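# Swap gear shaft between lathe-style centres at near station

## Task

Remove the gear shaft now held between the centres of the closer station and set it down on the bench surface. Then fit the second gear shaft between those same centres so its gear meshes with the master gear, and release the gripper once it is in place.

## Robot and tools

Robot: two arms, left_arm and right_arm, each ending in a parallel two-finger gripper. Their bases sit at (-0.012, +0.290, 0) m for left_arm and (-0.049, -0.371, 0) m for right_arm, both turned only slightly about z. The names are labels, not image sides: left_arm is simply on the +y side.

Scene frame: origin on the table top midway between the arms, +x out over the table, +z up. Gripper frame: fingers extend along the gripper's +z, and they open and close along its y. The reported end_effector_position is the spot between the finger pads, roughly 1 cm short of the fingertips. Each wrist camera mount sticks out near the gripper body, so allow for it when reaching close to objects.

Row layout (used by both motion tools): one flat list of 14 numbers, each in [-1, 1]. The first seven are for left_arm: dx, dy, dz, rx, ry, rz, opening; the next seven are the same for right_arm. All 14 must be given even if one arm stays still. dx to rz are offsets, not poses: they are expressed in that gripper's own axes and counted from its pose in the most recent result that shows it (from its current pose if no such result exists yet in the scene, or for a second call within one reply). Scale: 1.0 means 0.6 m of travel or 180 degrees of turn. rx, ry, rz form a single rotation vector. Opening is absolute, not an offset: +1 is fully open (0.094 m), -1 fully closed.

execute_actions: argument actions, a list with at most one entry. An empty list only reports the state. An action is {"rows": [...], "steps": n} with 1 to 15 rows and n up to 15 control steps of 1/30 s each (default 15); each row is used for one step and the final row repeats to fill the count. Every row is measured from the same starting pose, not from the row before. A wait is {"steps": n} with n up to 300, counted from the previous result, so your thinking time is included. Optional pictures (true/false) controls whether camera images come back. A rejected call does nothing.

move: target is one 14-number row as above; speed is the top path speed in m/s, 0.002 to 0.5, default 0.25, with turning capped at twice that in rad/s. Both grippers travel straight toward their targets and finish together, taking 0.5 to 10 s; longer paths are cut off at 10 s. Nothing is avoided on the way, including the other arm. Grippers lag, wander off the line and may exceed the speed, most of all with a nearly straight arm. Opening is sent when the move begins. Faster contact hits harder, and aiming beyond a contact point presses harder. The result adds a move: line giving the ending (done, off_target, moving, held, fault), which limits acted (paced = pose clipped; held = some steps blocked, after which the arm may jump fast), and each gripper's remaining distance.

wait: seconds from 0 to 10; sends nothing new. zoom_image: camera (cam_head_left, cam_head_right, cam_left_wrist, cam_right_wrist, all 504x504) and region [x0, y0, x1, y1] in pixels from the top-left, at most 504 by 504; gives a closer view of the latest image. read_manual: section "licences" only; no motion. finished_scene: scene number; ends and grades the current scene, irreversible.

Results: a state line per arm with position in metres and quaternion wxyz in the scene frame (printed positions drift from truth at long reach); grip_measured, the finger opening on the command scale; Joint positions, whose last value per arm is the opening in metres; a Hand target line showing where the controller is now driving each gripper; HELD marking steps where part of your row was not sent; pose unreachable naming an arm whose command the clearance check altered or blocked; MOTOR HOT and FAULT lines.

Control behaviour: each step, the commanded pose is clipped to 70 mm and 16 degrees from the measured pose, then solved by damped IK, favouring position over orientation. After an action the arm continues only to its last clipped pose, so long reaches need further commands; check the reported pose. Arms tend to finish a centimetre or more low, and repeated zero offsets let them sink. To hold an arm in place, send the offset back to its desired pose in the first call of a reply, zeros afterwards, and aim higher if it still droops. Zero offsets are not a pause; they pull the arm back to the reference pose.

Gripping: command an opening about 0.03 below grip_measured for a firm hold, less for a lighter one. Readings may be off by around 1 mm per gripper. Pad force tops out near 50 to 62 N; very thin parts get less grip.

Joint ranges (rad): waist -2.618 to 3.054, shoulder 0 to 3.142, elbow 0 to 3.142, wrist pitch and wrist yaw -1.571 to 1.571, wrist roll -2.094 to 2.094. Elbows cannot straighten fully.

Avoid: knocking anything off the table, dropping or slipping parts, slamming, hard pushes, and letting the arms collide or press on each other. Loose items may occasionally get nudged by outside forces. Holding loads heats motors: a warning appears from 75 °C, 90 °C halts that arm for 10 s, and 100 °C makes the arm go limp and fall, so avoid long holds while thinking.

Each tool is called after "Request:" as name([rows], argument=value, ...), one row to a line, values as JSON.

## Session

Request:
execute_actions(actions=[])

Scene clock: 0.00 s of 6800.00 s.
left_arm: end_effector_position=(+0.7010, +0.3160, +0.1058) grip_measured=+1.000 end_effector_quat_wxyz=(+0.349, -0.472, +0.719, -0.371) | right_arm: end_effector_position=(+0.0006, +0.0972, +0.3515) grip_measured=+1.000 end_effector_quat_wxyz=(+0.393, -0.465, +0.655, +0.448)
Joint positions: left_arm=[ 0.122  2.642  2.329 -0.215  0.3   -1.226  0.094] | right_arm=[ 1.298  1.437  1.37  -0.228 -0.009  0.23   0.094]
Joint velocities: left_arm=[-0.012  0.002 -0.017 -0.037 -0.022 -0.022  0.   ] | right_arm=[-0.007  0.007 -0.032 -0.051 -0.007 -0.022  0.   ]
Motor temperatures (°C, as the motors report them): left_arm=[26 27 27 28 25 28] | right_arm=[26 27 26 29 27 27]
Hand target (left_arm): +0.701, +0.316, +0.107; +0.351, -0.471, +0.721, -0.369
Hand target (right_arm): +0.000, +0.095, +0.356; +0.395, -0.464, +0.653, +0.449

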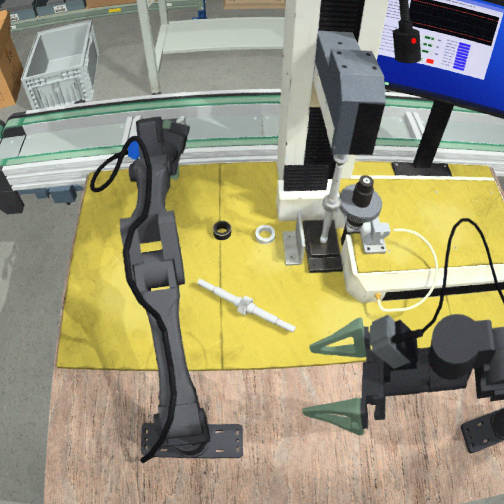

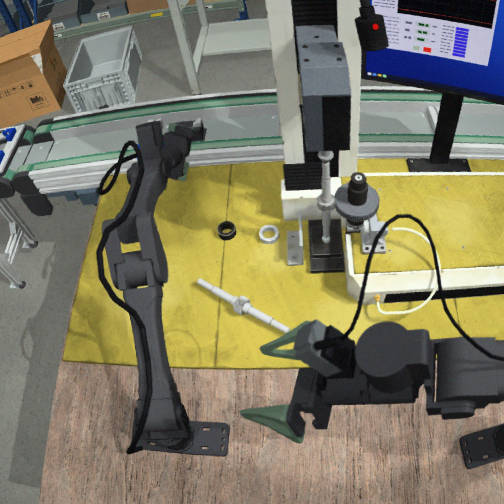

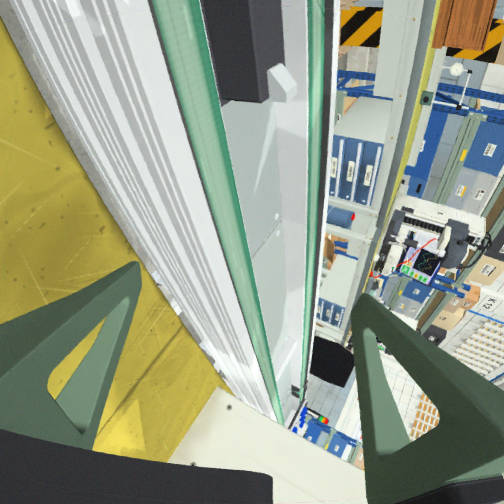

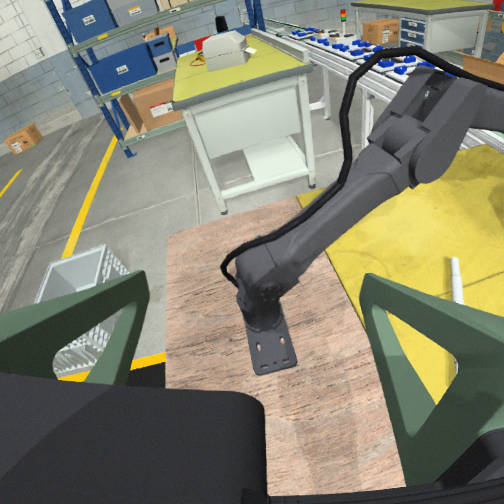

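Request:
zoom_image(camera="cam_head_left", region=[250, 20, 450, 320])

Request:
zoom_image(camera="cam_head_right", region=[250, 20, 450, 320])

Region (250, 20, 450, 320) of cam_head_left's 504x504 image, scaled by 1.680, with more detail than that image has.

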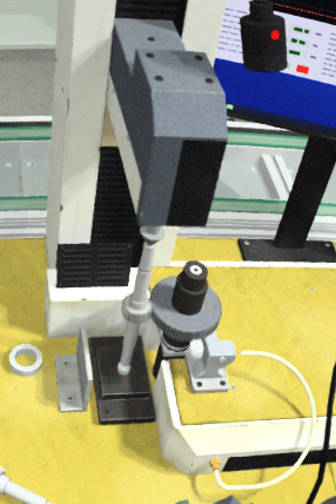

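Region (250, 20, 450, 320) of cam_head_right's 504x504 image, scaled by 1.680, with more detail than that image has.

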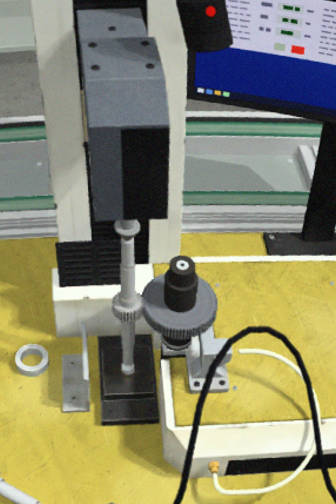

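Request:
move(target=[0,0,-0.1,0,0,0,1,0.12,-0.42,-0.42,0.33,0,0,1])

Request:
move(target=[0.53,-0.014,-0.44,0.186,-0.07,0.455,1,0,0,0,0,0,0,1])

Scene clock: 42.77 s of 6800.00 s.
left_arm: end_effector_position=(+0.6524, +0.3247, +0.1293) grip_measured=+1.000 end_effector_quat_wxyz=(+0.343, -0.478, +0.719, -0.370) | right_arm: end_effector_position=(+0.1965, -0.2011, +0.3017) grip_measured=+1.000 end_effector_quat_wxyz=(+0.564, -0.212, +0.796, +0.063)
Joint positions: left_arm=[ 0.149  2.376  1.943 -0.112  0.324 -1.22   0.094] | right_arm=[ 0.71   0.817  0.909 -0.503  0.463  0.042  0.094]
Joint velocities: left_arm=[-0.007 -0.002 -0.002 -0.007  0.007 -0.037  0.   ] | right_arm=[-0.002  0.002 -0.007 -0.022  0.051  0.022  0.   ]
Motor temperatures (°C, as the motors report them): left_arm=[26 60 32 35 25 28] | right_arm=[26 30 30 33 27 27]
Hand target (left_arm): +0.650, +0.329, +0.135; +0.349, -0.472, +0.719, -0.370
Hand target (right_arm): +0.196, -0.205, +0.300; +0.567, -0.212, +0.794, +0.062
Off the commanded pose (left_arm): 0.007 m, 1 deg.
Off the commanded pose (right_arm): 0.004 m, 1 deg.
After step 90, 37.23 s passed at rest.
move: done

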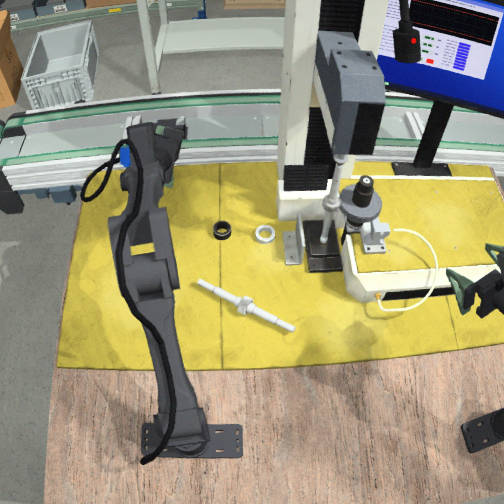

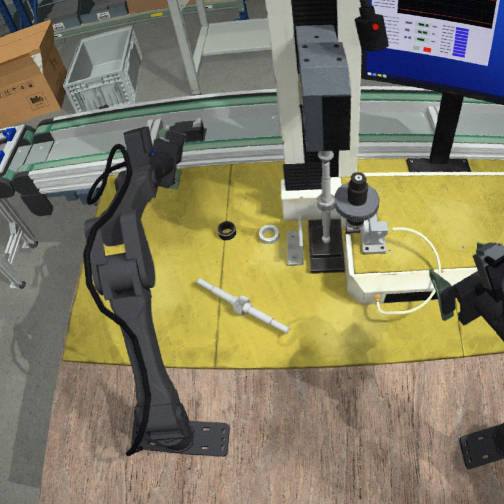

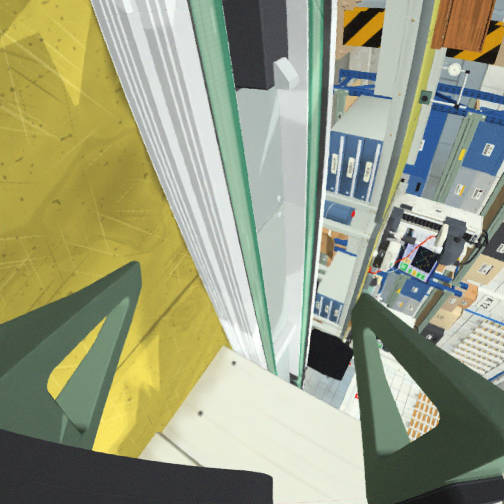

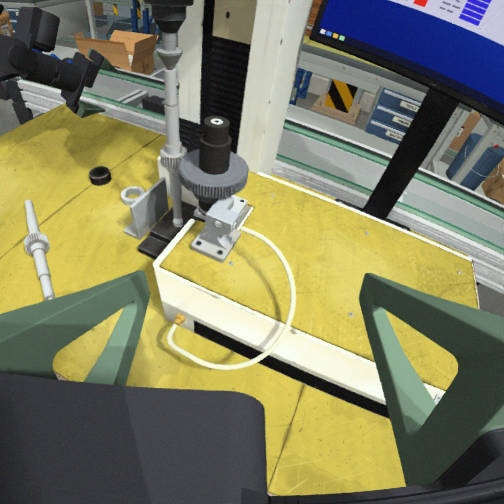

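Scene clock: 46.47 s of 6800.00 s.
left_arm: end_effector_position=(+0.3357, +0.0798, +0.2264) grip_measured=+1.000 end_effector_quat_wxyz=(+0.678, +0.171, +0.688, -0.195) | right_arm: end_effector_position=(+0.1965, -0.2011, +0.3017) grip_measured=+1.000 end_effector_quat_wxyz=(+0.564, -0.213, +0.796, +0.063)
Joint positions: left_arm=[-0.552  1.308  0.452  0.851 -0.04  -0.037  0.094] | right_arm=[ 0.71   0.817  0.909 -0.503  0.463  0.042  0.094]
Joint velocities: left_arm=[-0.007  0.002 -0.007 -0.007 -0.051 -0.022  0.   ] | right_arm=[-0.002  0.002 -0.007 -0.022  0.066  0.037  0.   ]
Motor temperatures (°C, as the motors report them): left_arm=[26 57 31 35 25 28] | right_arm=[26 29 30 34 27 27]
Hand target (left_arm): +0.331, +0.081, +0.225; +0.678, +0.174, +0.688, -0.192
Hand target (right_arm): +0.196, -0.201, +0.302; +0.564, -0.213, +0.796, +0.063
Off the commanded pose (left_arm): 0.005 m, 1 deg.
Off the commanded pose (right_arm): 0.000 m, 0 deg.
move: done

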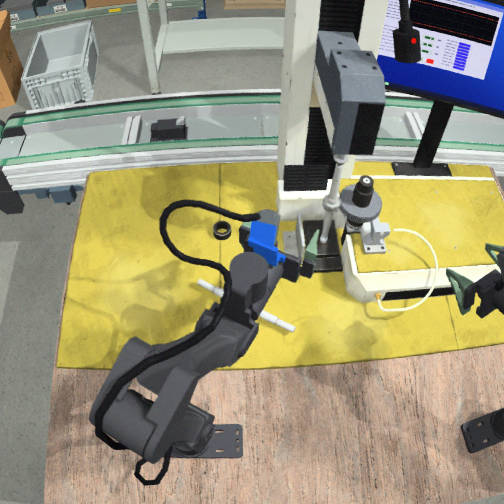

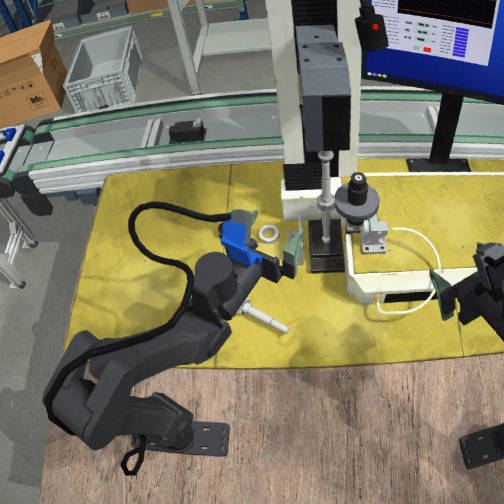

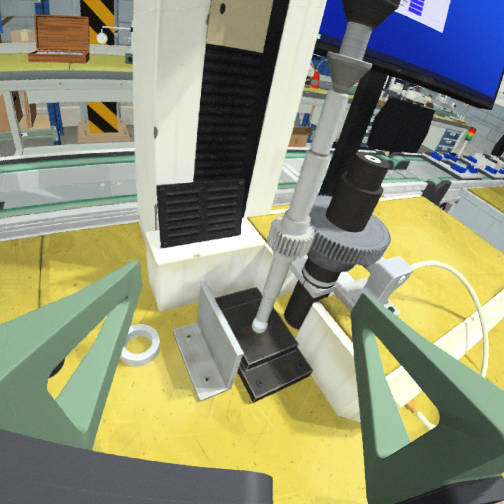

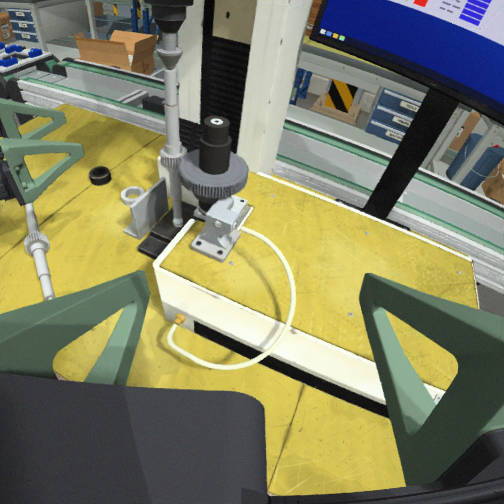

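Request:
move(target=[0.02,-0.1,0.1,0,0,0,0.3,0,0,0,0,0,0,1])

Scene clock: 53.90 s of 6800.00 s.
left_arm: end_effector_position=(+0.3535, +0.0013, +0.2079) grip_measured=+0.302 end_effector_quat_wxyz=(+0.671, +0.176, +0.694, -0.193) | right_arm: end_effector_position=(+0.1965, -0.2011, +0.3017) grip_measured=+1.000 end_effector_quat_wxyz=(+0.564, -0.213, +0.796, +0.063)
Joint positions: left_arm=[-0.746  1.615  0.645  0.944 -0.229 -0.038  0.061] | right_arm=[ 0.71   0.817  0.909 -0.503  0.463  0.042  0.094]
Joint velocities: left_arm=[-0.012 -0.002 -0.007  0.037 -0.125 -0.037 -0.003] | right_arm=[-0.002 -0.012  0.012 -0.022  0.051 -0.037  0.   ]
Motor temperatures (°C, as the motors report them): left_arm=[26 50 31 36 25 28] | right_arm=[26 28 30 34 27 27]
Hand target (left_arm): +0.356, -0.002, +0.215; +0.677, +0.170, +0.689, -0.196
Hand target (right_arm): +0.197, -0.201, +0.302; +0.564, -0.213, +0.796, +0.063
Off the commanded pose (left_arm): 0.010 m, 1 deg.
Off the commanded pose (right_arm): 0.000 m, 0 deg.
After step 90, 3.43 s passed at rest.
move: done

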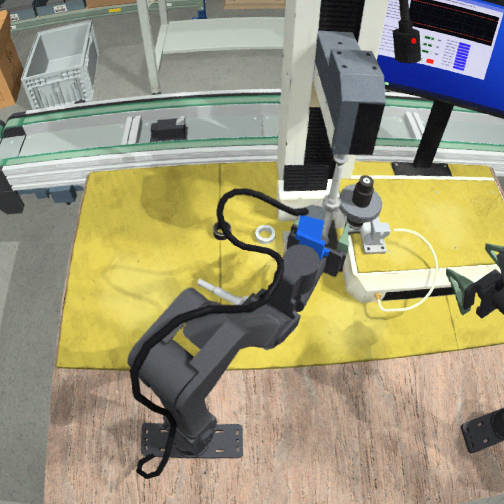

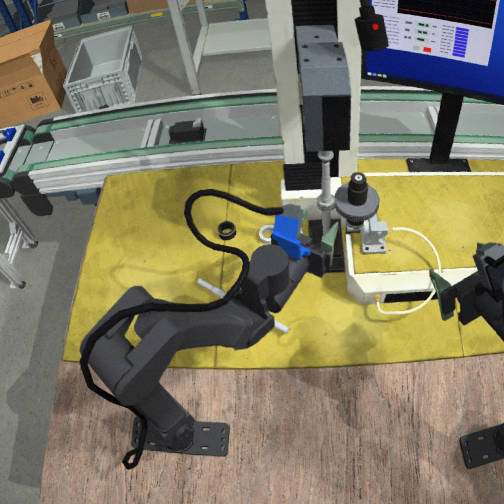

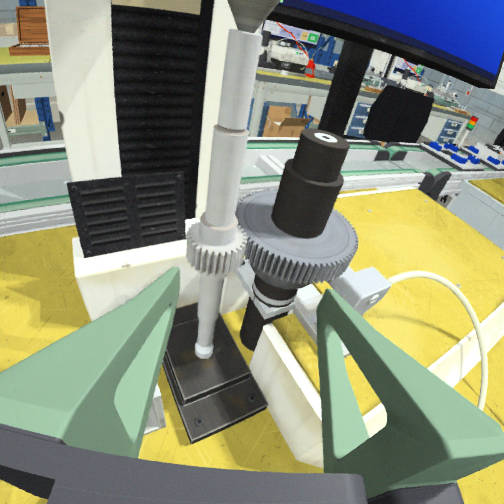

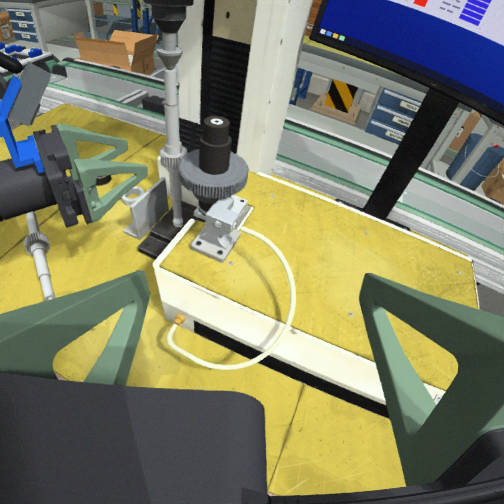

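Request:
move(target=[-0.03,0.027,0.11,0,0,0,0,0,0,0,0,0,0,1], speed=0.1)

Scene clock: 67.60 s of 6800.00 s.
left_arm: end_effector_position=(+0.4140, -0.0172, +0.2262) grip_measured=+0.002 end_effector_quat_wxyz=(+0.677, +0.172, +0.689, -0.196) | right_arm: end_effector_position=(+0.1965, -0.2011, +0.3017) grip_measured=+1.000 end_effector_quat_wxyz=(+0.564, -0.213, +0.796, +0.063)
Joint positions: left_arm=[-0.665  1.776  0.904  0.864 -0.151 -0.038  0.047] | right_arm=[ 0.71   0.817  0.909 -0.503  0.463  0.042  0.094]
Joint velocities: left_arm=[-0.012 -0.002 -0.007  0.022  0.022 -0.007  0.001] | right_arm=[-0.022  0.002 -0.002  0.051 -0.037 -0.022  0.   ]
Motor temperatures (°C, as the motors report them): left_arm=[26 43 33 38 25 28] | right_arm=[26 28 30 34 27 27]
Hand target (left_arm): +0.419, -0.018, +0.223; +0.671, +0.176, +0.694, -0.193
Hand target (right_arm): +0.197, -0.201, +0.302; +0.564, -0.213, +0.796, +0.063
Off the commanded pose (left_arm): 0.006 m, 1 deg.
Off the commanded pose (right_arm): 0.000 m, 0 deg.
After step 90, 9.50 s passed at rest.
move: done

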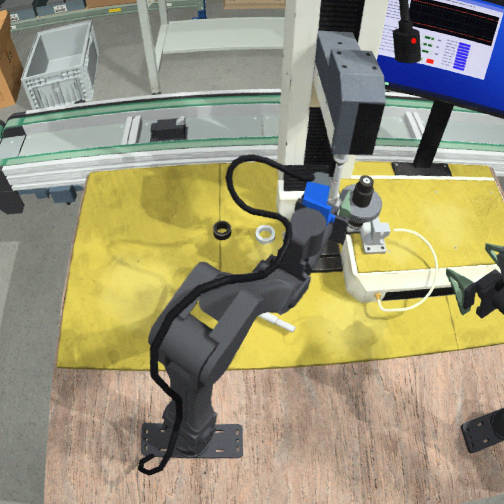

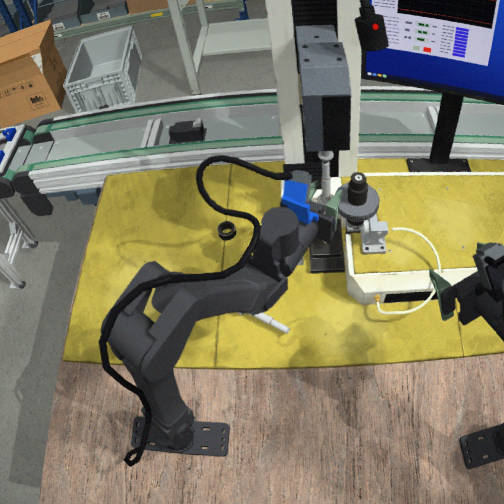

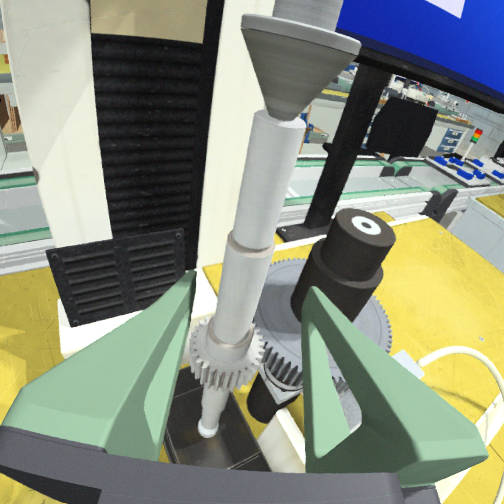

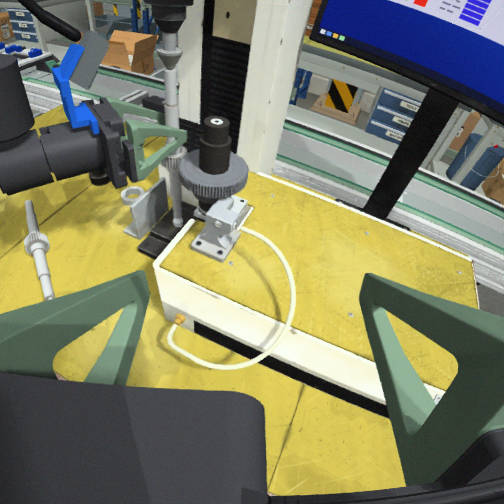

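Request:
move(target=[0.015,0.005,0.05,0,0,0,0,0,0,0,0,0,0,1], speed=0.05)

Request:
zoom_image(camera="cam_right_wrist", region=[60, 0, 280, 260])

Scene clock: 78.40 s of 6800.00 s.
left_arm: end_effector_position=(+0.4352, -0.0294, +0.2107) grip_measured=+0.002 end_effector_quat_wxyz=(+0.671, +0.175, +0.694, -0.194) | right_arm: end_effector_position=(+0.1965, -0.2011, +0.3017) grip_measured=+1.000 end_effector_quat_wxyz=(+0.564, -0.213, +0.796, +0.063)
Joint positions: left_arm=[-0.655  1.883  0.992  0.865 -0.14  -0.038  0.047] | right_arm=[ 0.71   0.817  0.909 -0.503  0.463  0.042  0.094]
Joint velocities: left_arm=[-0.007  0.017  0.002  0.037  0.007 -0.007 -0.   ] | right_arm=[-0.002  0.017 -0.007 -0.037  0.066  0.037  0.   ]
Motor temperatures (°C, as the motors report them): left_arm=[26 41 34 38 25 28] | right_arm=[26 27 31 35 27 27]
Hand target (left_arm): +0.441, -0.030, +0.217; +0.677, +0.173, +0.688, -0.196
Hand target (right_arm): +0.197, -0.201, +0.302; +0.564, -0.213, +0.796, +0.063
Off the commanded pose (left_arm): 0.009 m, 1 deg.
Off the commanded pose (right_arm): 0.000 m, 0 deg.
After step 90, 6.87 s passed at rest.
move: done

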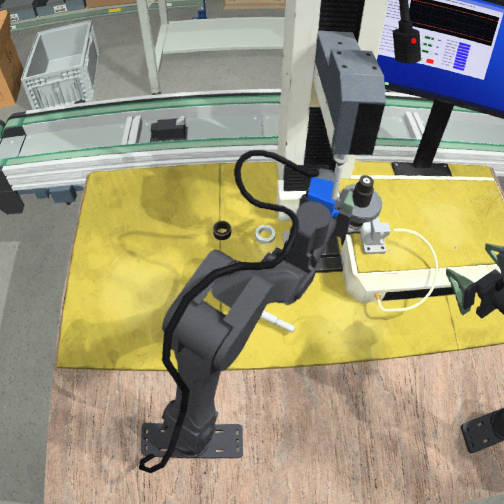

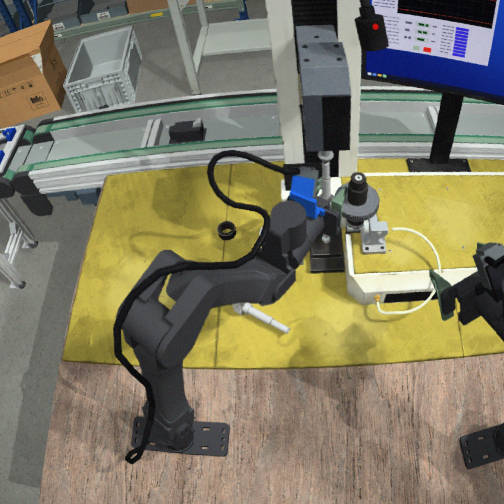

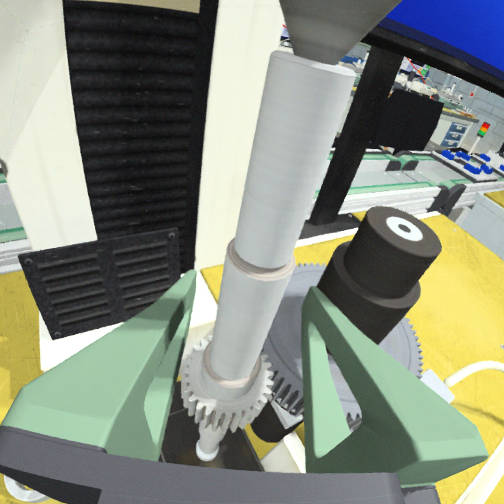

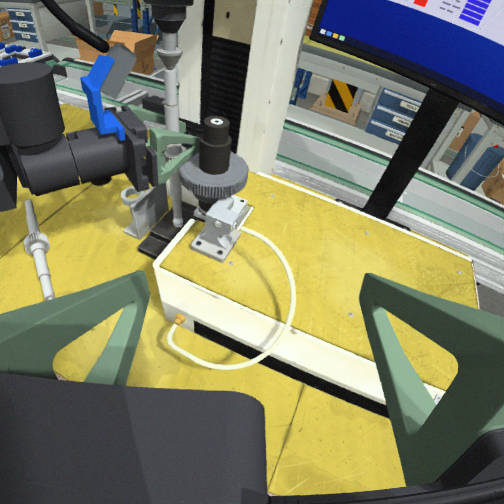

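Region (60, 0, 280, 260) of cam_right_wrist's 504x504 image, scaled by 1.938, with more detail than that image has; it fills the left 426 columns of this view, and the rest is white.

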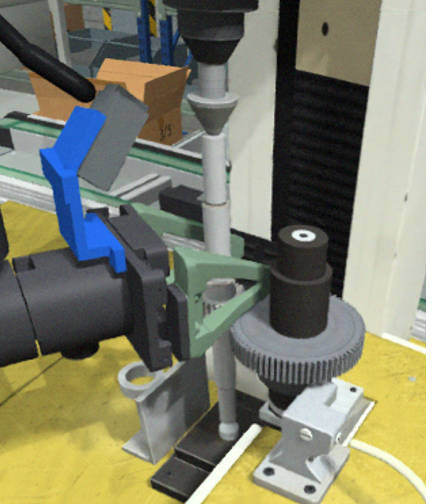

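Request:
move(target=[-0.025,0,-0.025,0,0,0,0,0,0,0,0,0,0,1], speed=0.05)

Request:
move(target=[0,0,0,0,0,0,-0.75,0,0,0,0,0,0,1])

Request:
move(target=[-0.035,0,0,0,0,0,-0.75,0,0,0,0,0,0,1], speed=0.02)

Request:
zoom_image(camera="cam_right_wrist", region=[60, 0, 280, 260])

Scene clock: 87.17 s of 6800.00 s.
left_arm: end_effector_position=(+0.4274, -0.0233, +0.2338) grip_measured=+0.002 end_effector_quat_wxyz=(+0.681, +0.171, +0.684, -0.199) | right_arm: end_effector_position=(+0.1965, -0.2011, +0.3017) grip_measured=+1.000 end_effector_quat_wxyz=(+0.564, -0.213, +0.796, +0.063)
Joint positions: left_arm=[-0.655  1.815  0.973  0.849 -0.139 -0.038  0.047] | right_arm=[ 0.71   0.817  0.909 -0.503  0.463  0.042  0.094]
Joint velocities: left_arm=[-0.017  0.017  0.012 -0.051 -0.007 -0.007  0.001] | right_arm=[ 0.002 -0.002 -0.007 -0.022 -0.066  0.037  0.   ]
Motor temperatures (°C, as the motors report them): left_arm=[26 42 34 39 25 28] | right_arm=[26 27 31 35 27 27]
Hand target (left_arm): +0.423, -0.022, +0.226; +0.671, +0.175, +0.694, -0.194
Hand target (right_arm): +0.197, -0.201, +0.302; +0.564, -0.213, +0.796, +0.063
Off the commanded pose (left_arm): 0.009 m, 2 deg.
Off the commanded pose (right_arm): 0.000 m, 0 deg.
After step 90, 5.03 s passed at rest.
move: done

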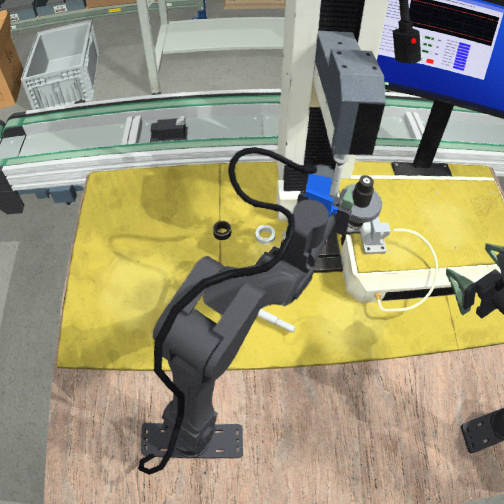

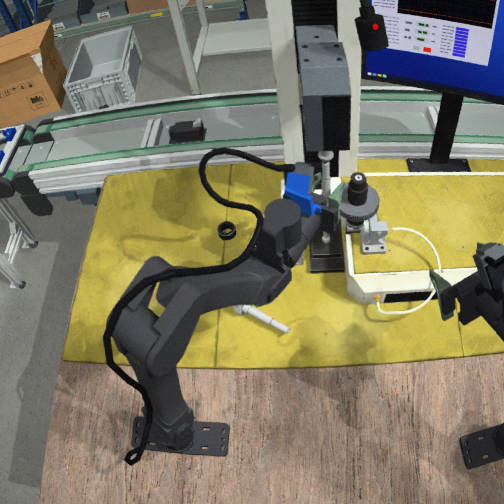

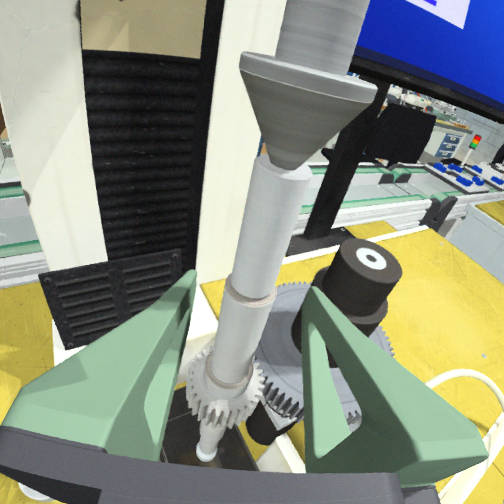

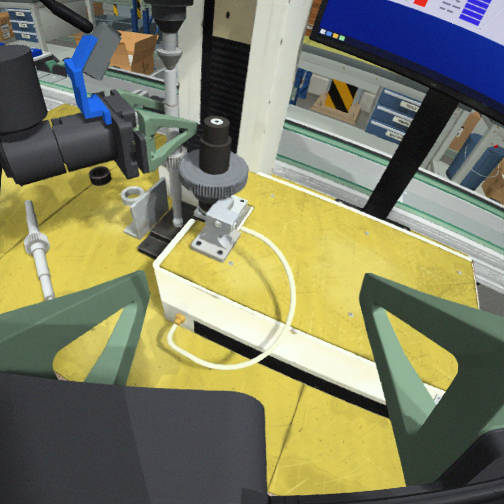

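Scene clock: 87.67 s of 6800.00 s.
left_arm: end_effector_position=(+0.4294, -0.0201, +0.2338) grip_measured=-0.673 end_effector_quat_wxyz=(+0.684, +0.170, +0.684, -0.190) | right_arm: end_effector_position=(+0.1965, -0.2011, +0.3017) grip_measured=+1.000 end_effector_quat_wxyz=(+0.564, -0.213, +0.796, +0.063)
Joint positions: left_arm=[-0.651  1.815  0.973  0.849 -0.148 -0.027  0.015] | right_arm=[ 0.71   0.817  0.909 -0.503  0.463  0.042  0.094]
Joint velocities: left_arm=[-0.027 -0.012 -0.012  0.007  0.022 -0.022  0.002] | right_arm=[ 0.007 -0.012 -0.012 -0.051 -0.051  0.037  0.   ]
Motor temperatures (°C, as the motors report them): left_arm=[26 42 34 39 25 28] | right_arm=[26 27 31 35 27 27]
Hand target (left_arm): +0.427, -0.023, +0.234; +0.681, +0.170, +0.684, -0.198
Hand target (right_arm): +0.197, -0.201, +0.302; +0.564, -0.213, +0.796, +0.063
Off the commanded pose (left_arm): 0.004 m, 1 deg.
Off the commanded pose (right_arm): 0.000 m, 0 deg.
move: done

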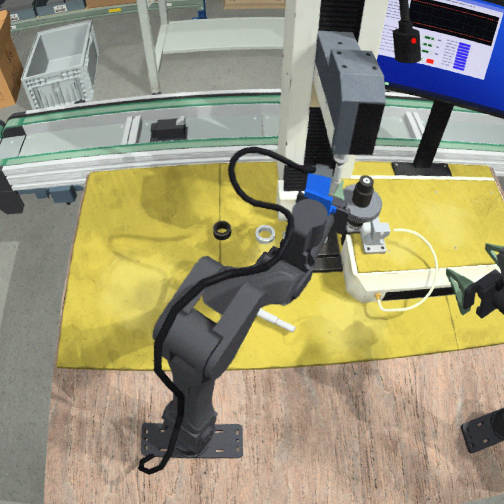

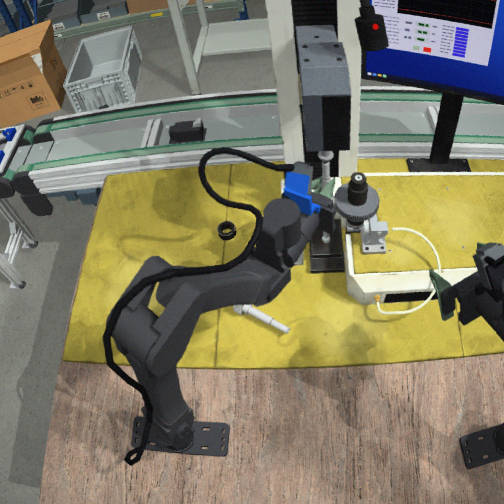

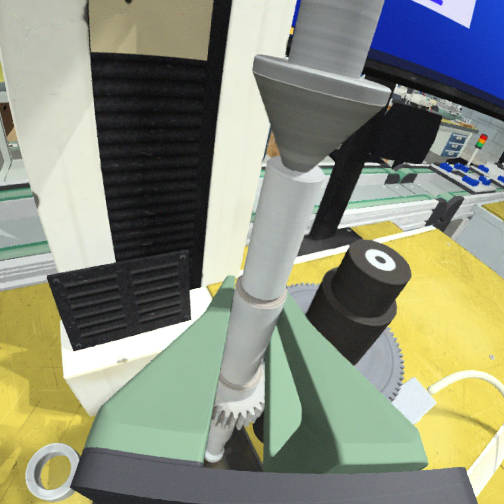

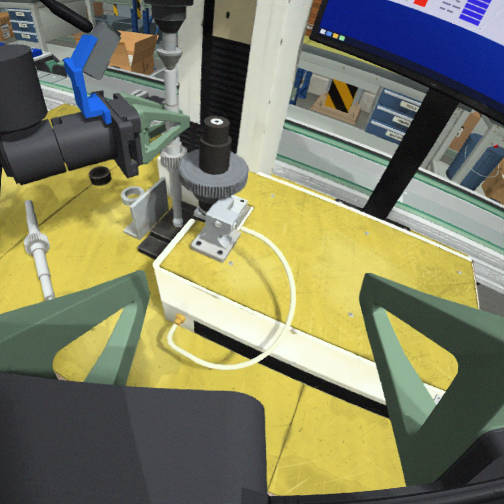

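Scene clock: 88.93 s of 6800.00 s.
left_arm: end_effector_position=(+0.4296, -0.0202, +0.2338) grip_measured=-0.673 end_effector_quat_wxyz=(+0.674, +0.175, +0.694, -0.185) | right_arm: end_effector_position=(+0.1965, -0.2011, +0.3017) grip_measured=+1.000 end_effector_quat_wxyz=(+0.564, -0.213, +0.796, +0.063)
Joint positions: left_arm=[-0.651  1.798  0.988  0.786 -0.148 -0.024  0.015] | right_arm=[ 0.71   0.817  0.909 -0.503  0.463  0.042  0.094]
Joint velocities: left_arm=[-0.002 -0.022  0.007  0.022 -0.037 -0.037  0.   ] | right_arm=[ 0.007 -0.007 -0.002 -0.051  0.022 -0.007  0.   ]
Motor temperatures (°C, as the motors report them): left_arm=[26 42 34 39 25 28] | right_arm=[26 27 31 35 27 27]
Hand target (left_arm): +0.429, -0.020, +0.255; +0.684, +0.170, +0.684, -0.190
Hand target (right_arm): +0.197, -0.201, +0.302; +0.564, -0.213, +0.796, +0.063
Off the commanded pose (left_arm): 0.021 m, 2 deg.
Off the commanded pose (right_arm): 0.000 m, 0 deg.
move: off_target (left_arm)

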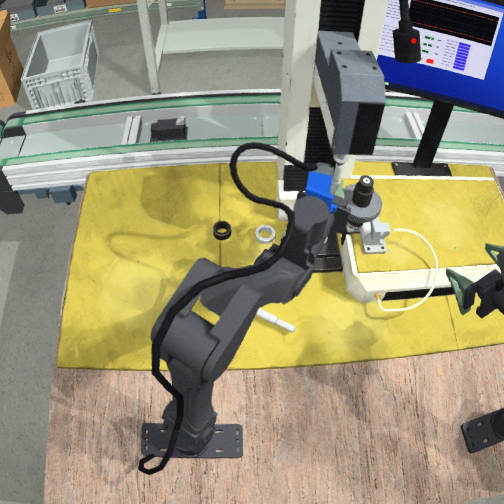

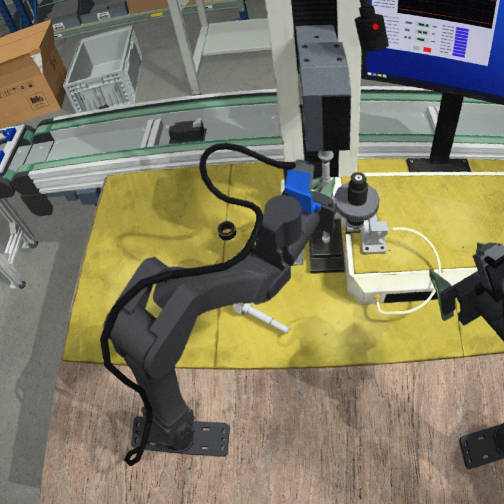

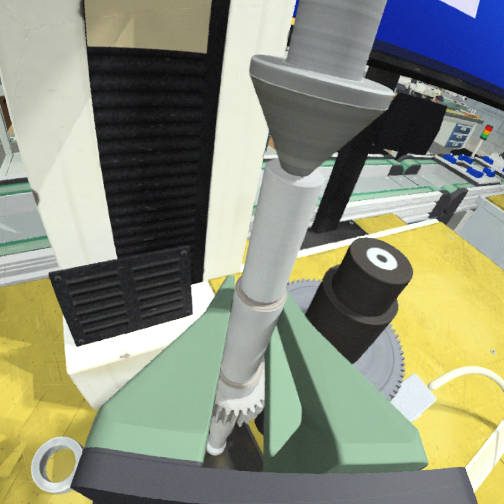

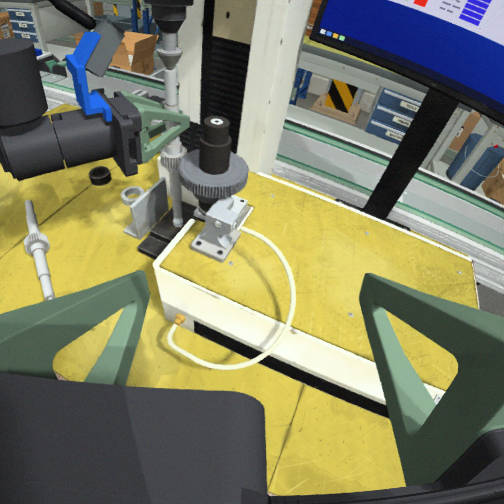

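Region (60, 0, 280, 260) of cam_right_wrist's 504x504 image, scaled by 1.938, with more detail than that image has; it fills the left 426 columns of this view, and the rest is white.

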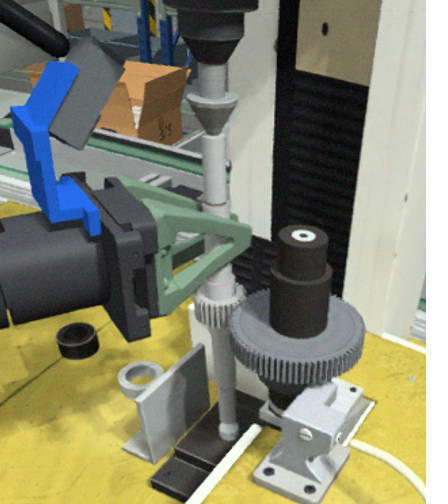

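Spring preload probably; push harder, with wrist pitch-up bias.

Request:
move(target=[-0.085,0,0,0,-0.03,0,-0.75,0,0,0,0,0,0,1], speed=0.02)

Request:
zoom_image(camera="cam_right_wrist", region=[60, 0, 280, 260])

Scene clock: 97.00 s of 6800.00 s.
left_arm: end_effector_position=(+0.4298, -0.0204, +0.2350) grip_measured=-0.673 end_effector_quat_wxyz=(+0.667, +0.178, +0.701, -0.181) | right_arm: end_effector_position=(+0.1965, -0.2011, +0.3017) grip_measured=+1.000 end_effector_quat_wxyz=(+0.564, -0.213, +0.796, +0.063)
Joint positions: left_arm=[-0.651  1.786  1.004  0.736 -0.148 -0.023  0.015] | right_arm=[ 0.71   0.817  0.909 -0.503  0.463  0.042  0.094]
Joint velocities: left_arm=[-0.012 -0.007  0.017  0.007 -0.037  0.037 -0.   ] | right_arm=[-0.002 -0.002  0.012 -0.022  0.022 -0.066  0.   ]
Motor temperatures (°C, as the motors report them): left_arm=[26 45 35 39 25 28] | right_arm=[26 27 31 35 27 27]
Hand target (left_arm): +0.429, -0.019, +0.284; +0.705, +0.166, +0.661, -0.193
Hand target (right_arm): +0.197, -0.201, +0.302; +0.564, -0.213, +0.796, +0.063
Off the commanded pose (left_arm): 0.050 m, 7 deg.
Off the commanded pose (right_arm): 0.000 m, 0 deg.
After step 90, 2.30 s passed at rest.
move: off_target (left_arm)

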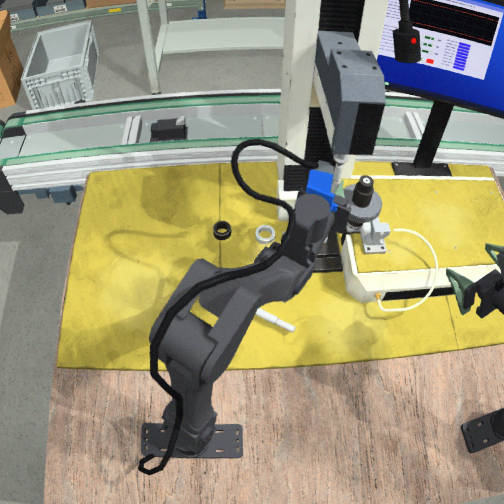

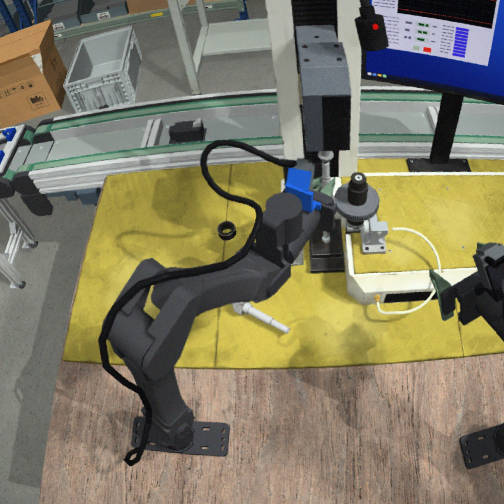

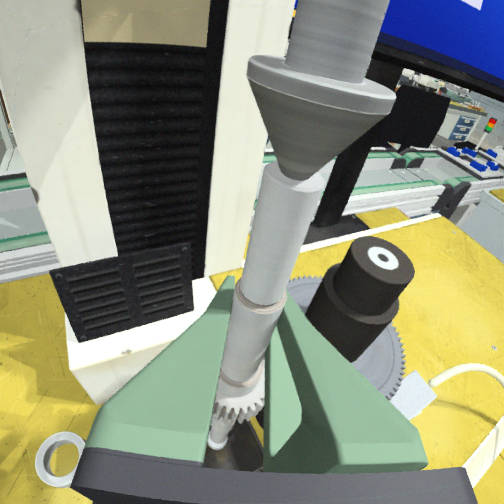

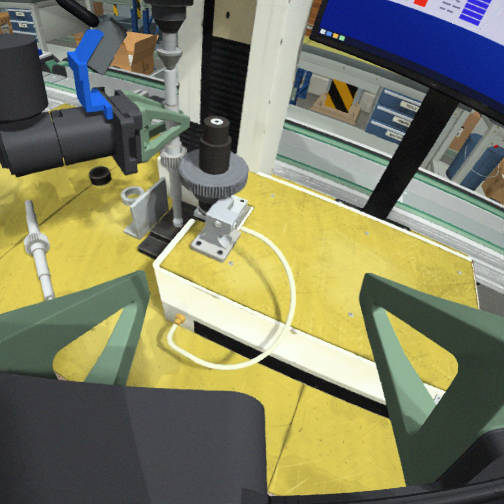

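Region (60, 0, 280, 260) of cam_right_wrist's 504x504 image, scaled by 1.938, with more detail than that image has; it fills the left 426 columns of this view, and the rest is white.

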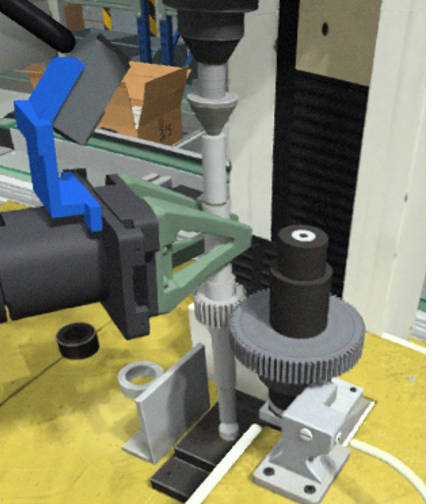

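Request:
move(target=[-0.1,0,0,0,-0.09,0,-0.75,-0.1,0,0,0,-0.12,0,1], speed=0.04)

Request:
zoom_image(camera="cam_right_wrist", region=[0, 0, 350, 350])

Scene clock: 108.67 s of 6800.00 s.
left_arm: end_effector_position=(+0.4303, -0.0204, +0.2373) grip_measured=-0.673 end_effector_quat_wxyz=(+0.694, +0.172, +0.674, -0.187) | right_arm: end_effector_position=(+0.2133, -0.1828, +0.3617) grip_measured=+1.000 end_effector_quat_wxyz=(+0.703, -0.196, +0.676, +0.101)
Joint positions: left_arm=[-0.651  1.825  0.972  0.887 -0.15  -0.009  0.015] | right_arm=[ 0.685  0.796  0.764  0.042  0.421 -0.142  0.094]
Joint velocities: left_arm=[-0.002 -0.007 -0.012 -0.066 -0.066 -0.051  0.   ] | right_arm=[ 0.007 -0.012 -0.017 -0.007 -0.007 -0.081  0.   ]
Motor temperatures (°C, as the motors report them): left_arm=[26 47 35 44 25 28] | right_arm=[26 27 31 36 27 27]
Hand target (left_arm): +0.428, -0.018, +0.293; +0.755, +0.151, +0.604, -0.205
Hand target (right_arm): +0.213, -0.186, +0.358; +0.704, -0.197, +0.675, +0.098
Off the commanded pose (left_arm): 0.058 m, 12 deg.
Off the commanded pose (right_arm): 0.005 m, 0 deg.
After step 90, 3.60 s passed at rest.
move: off_target (left_arm)

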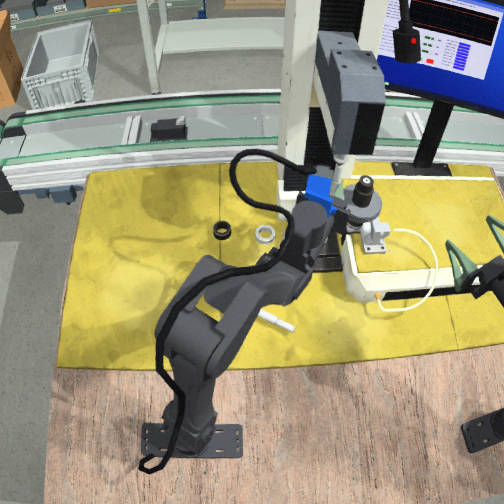

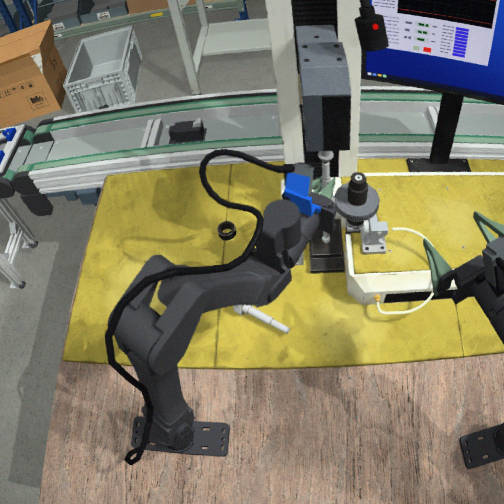

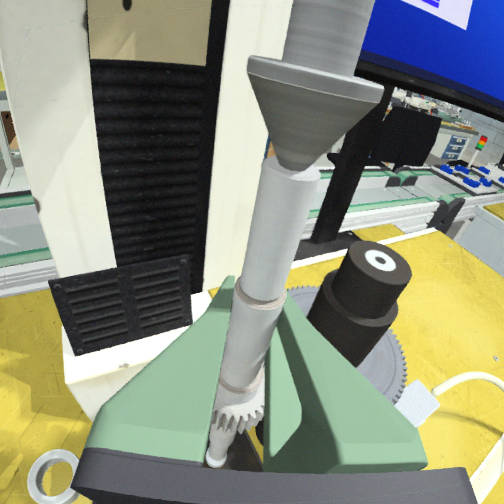

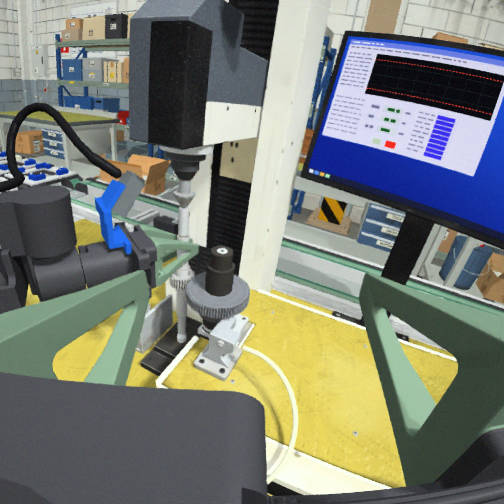

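Region (0, 0, 350, 350) of cam_right_wrist's 504x504 image, scaled by 1.440, with more detail than that image has.

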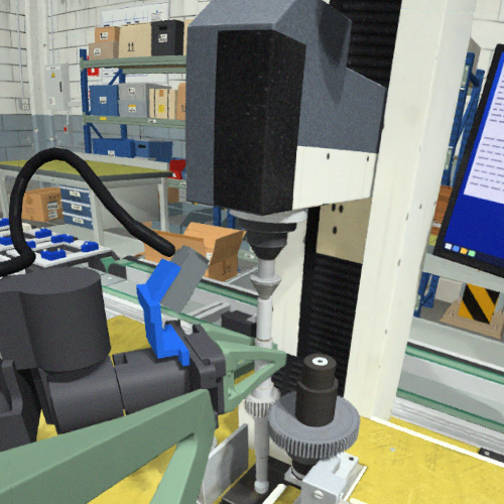

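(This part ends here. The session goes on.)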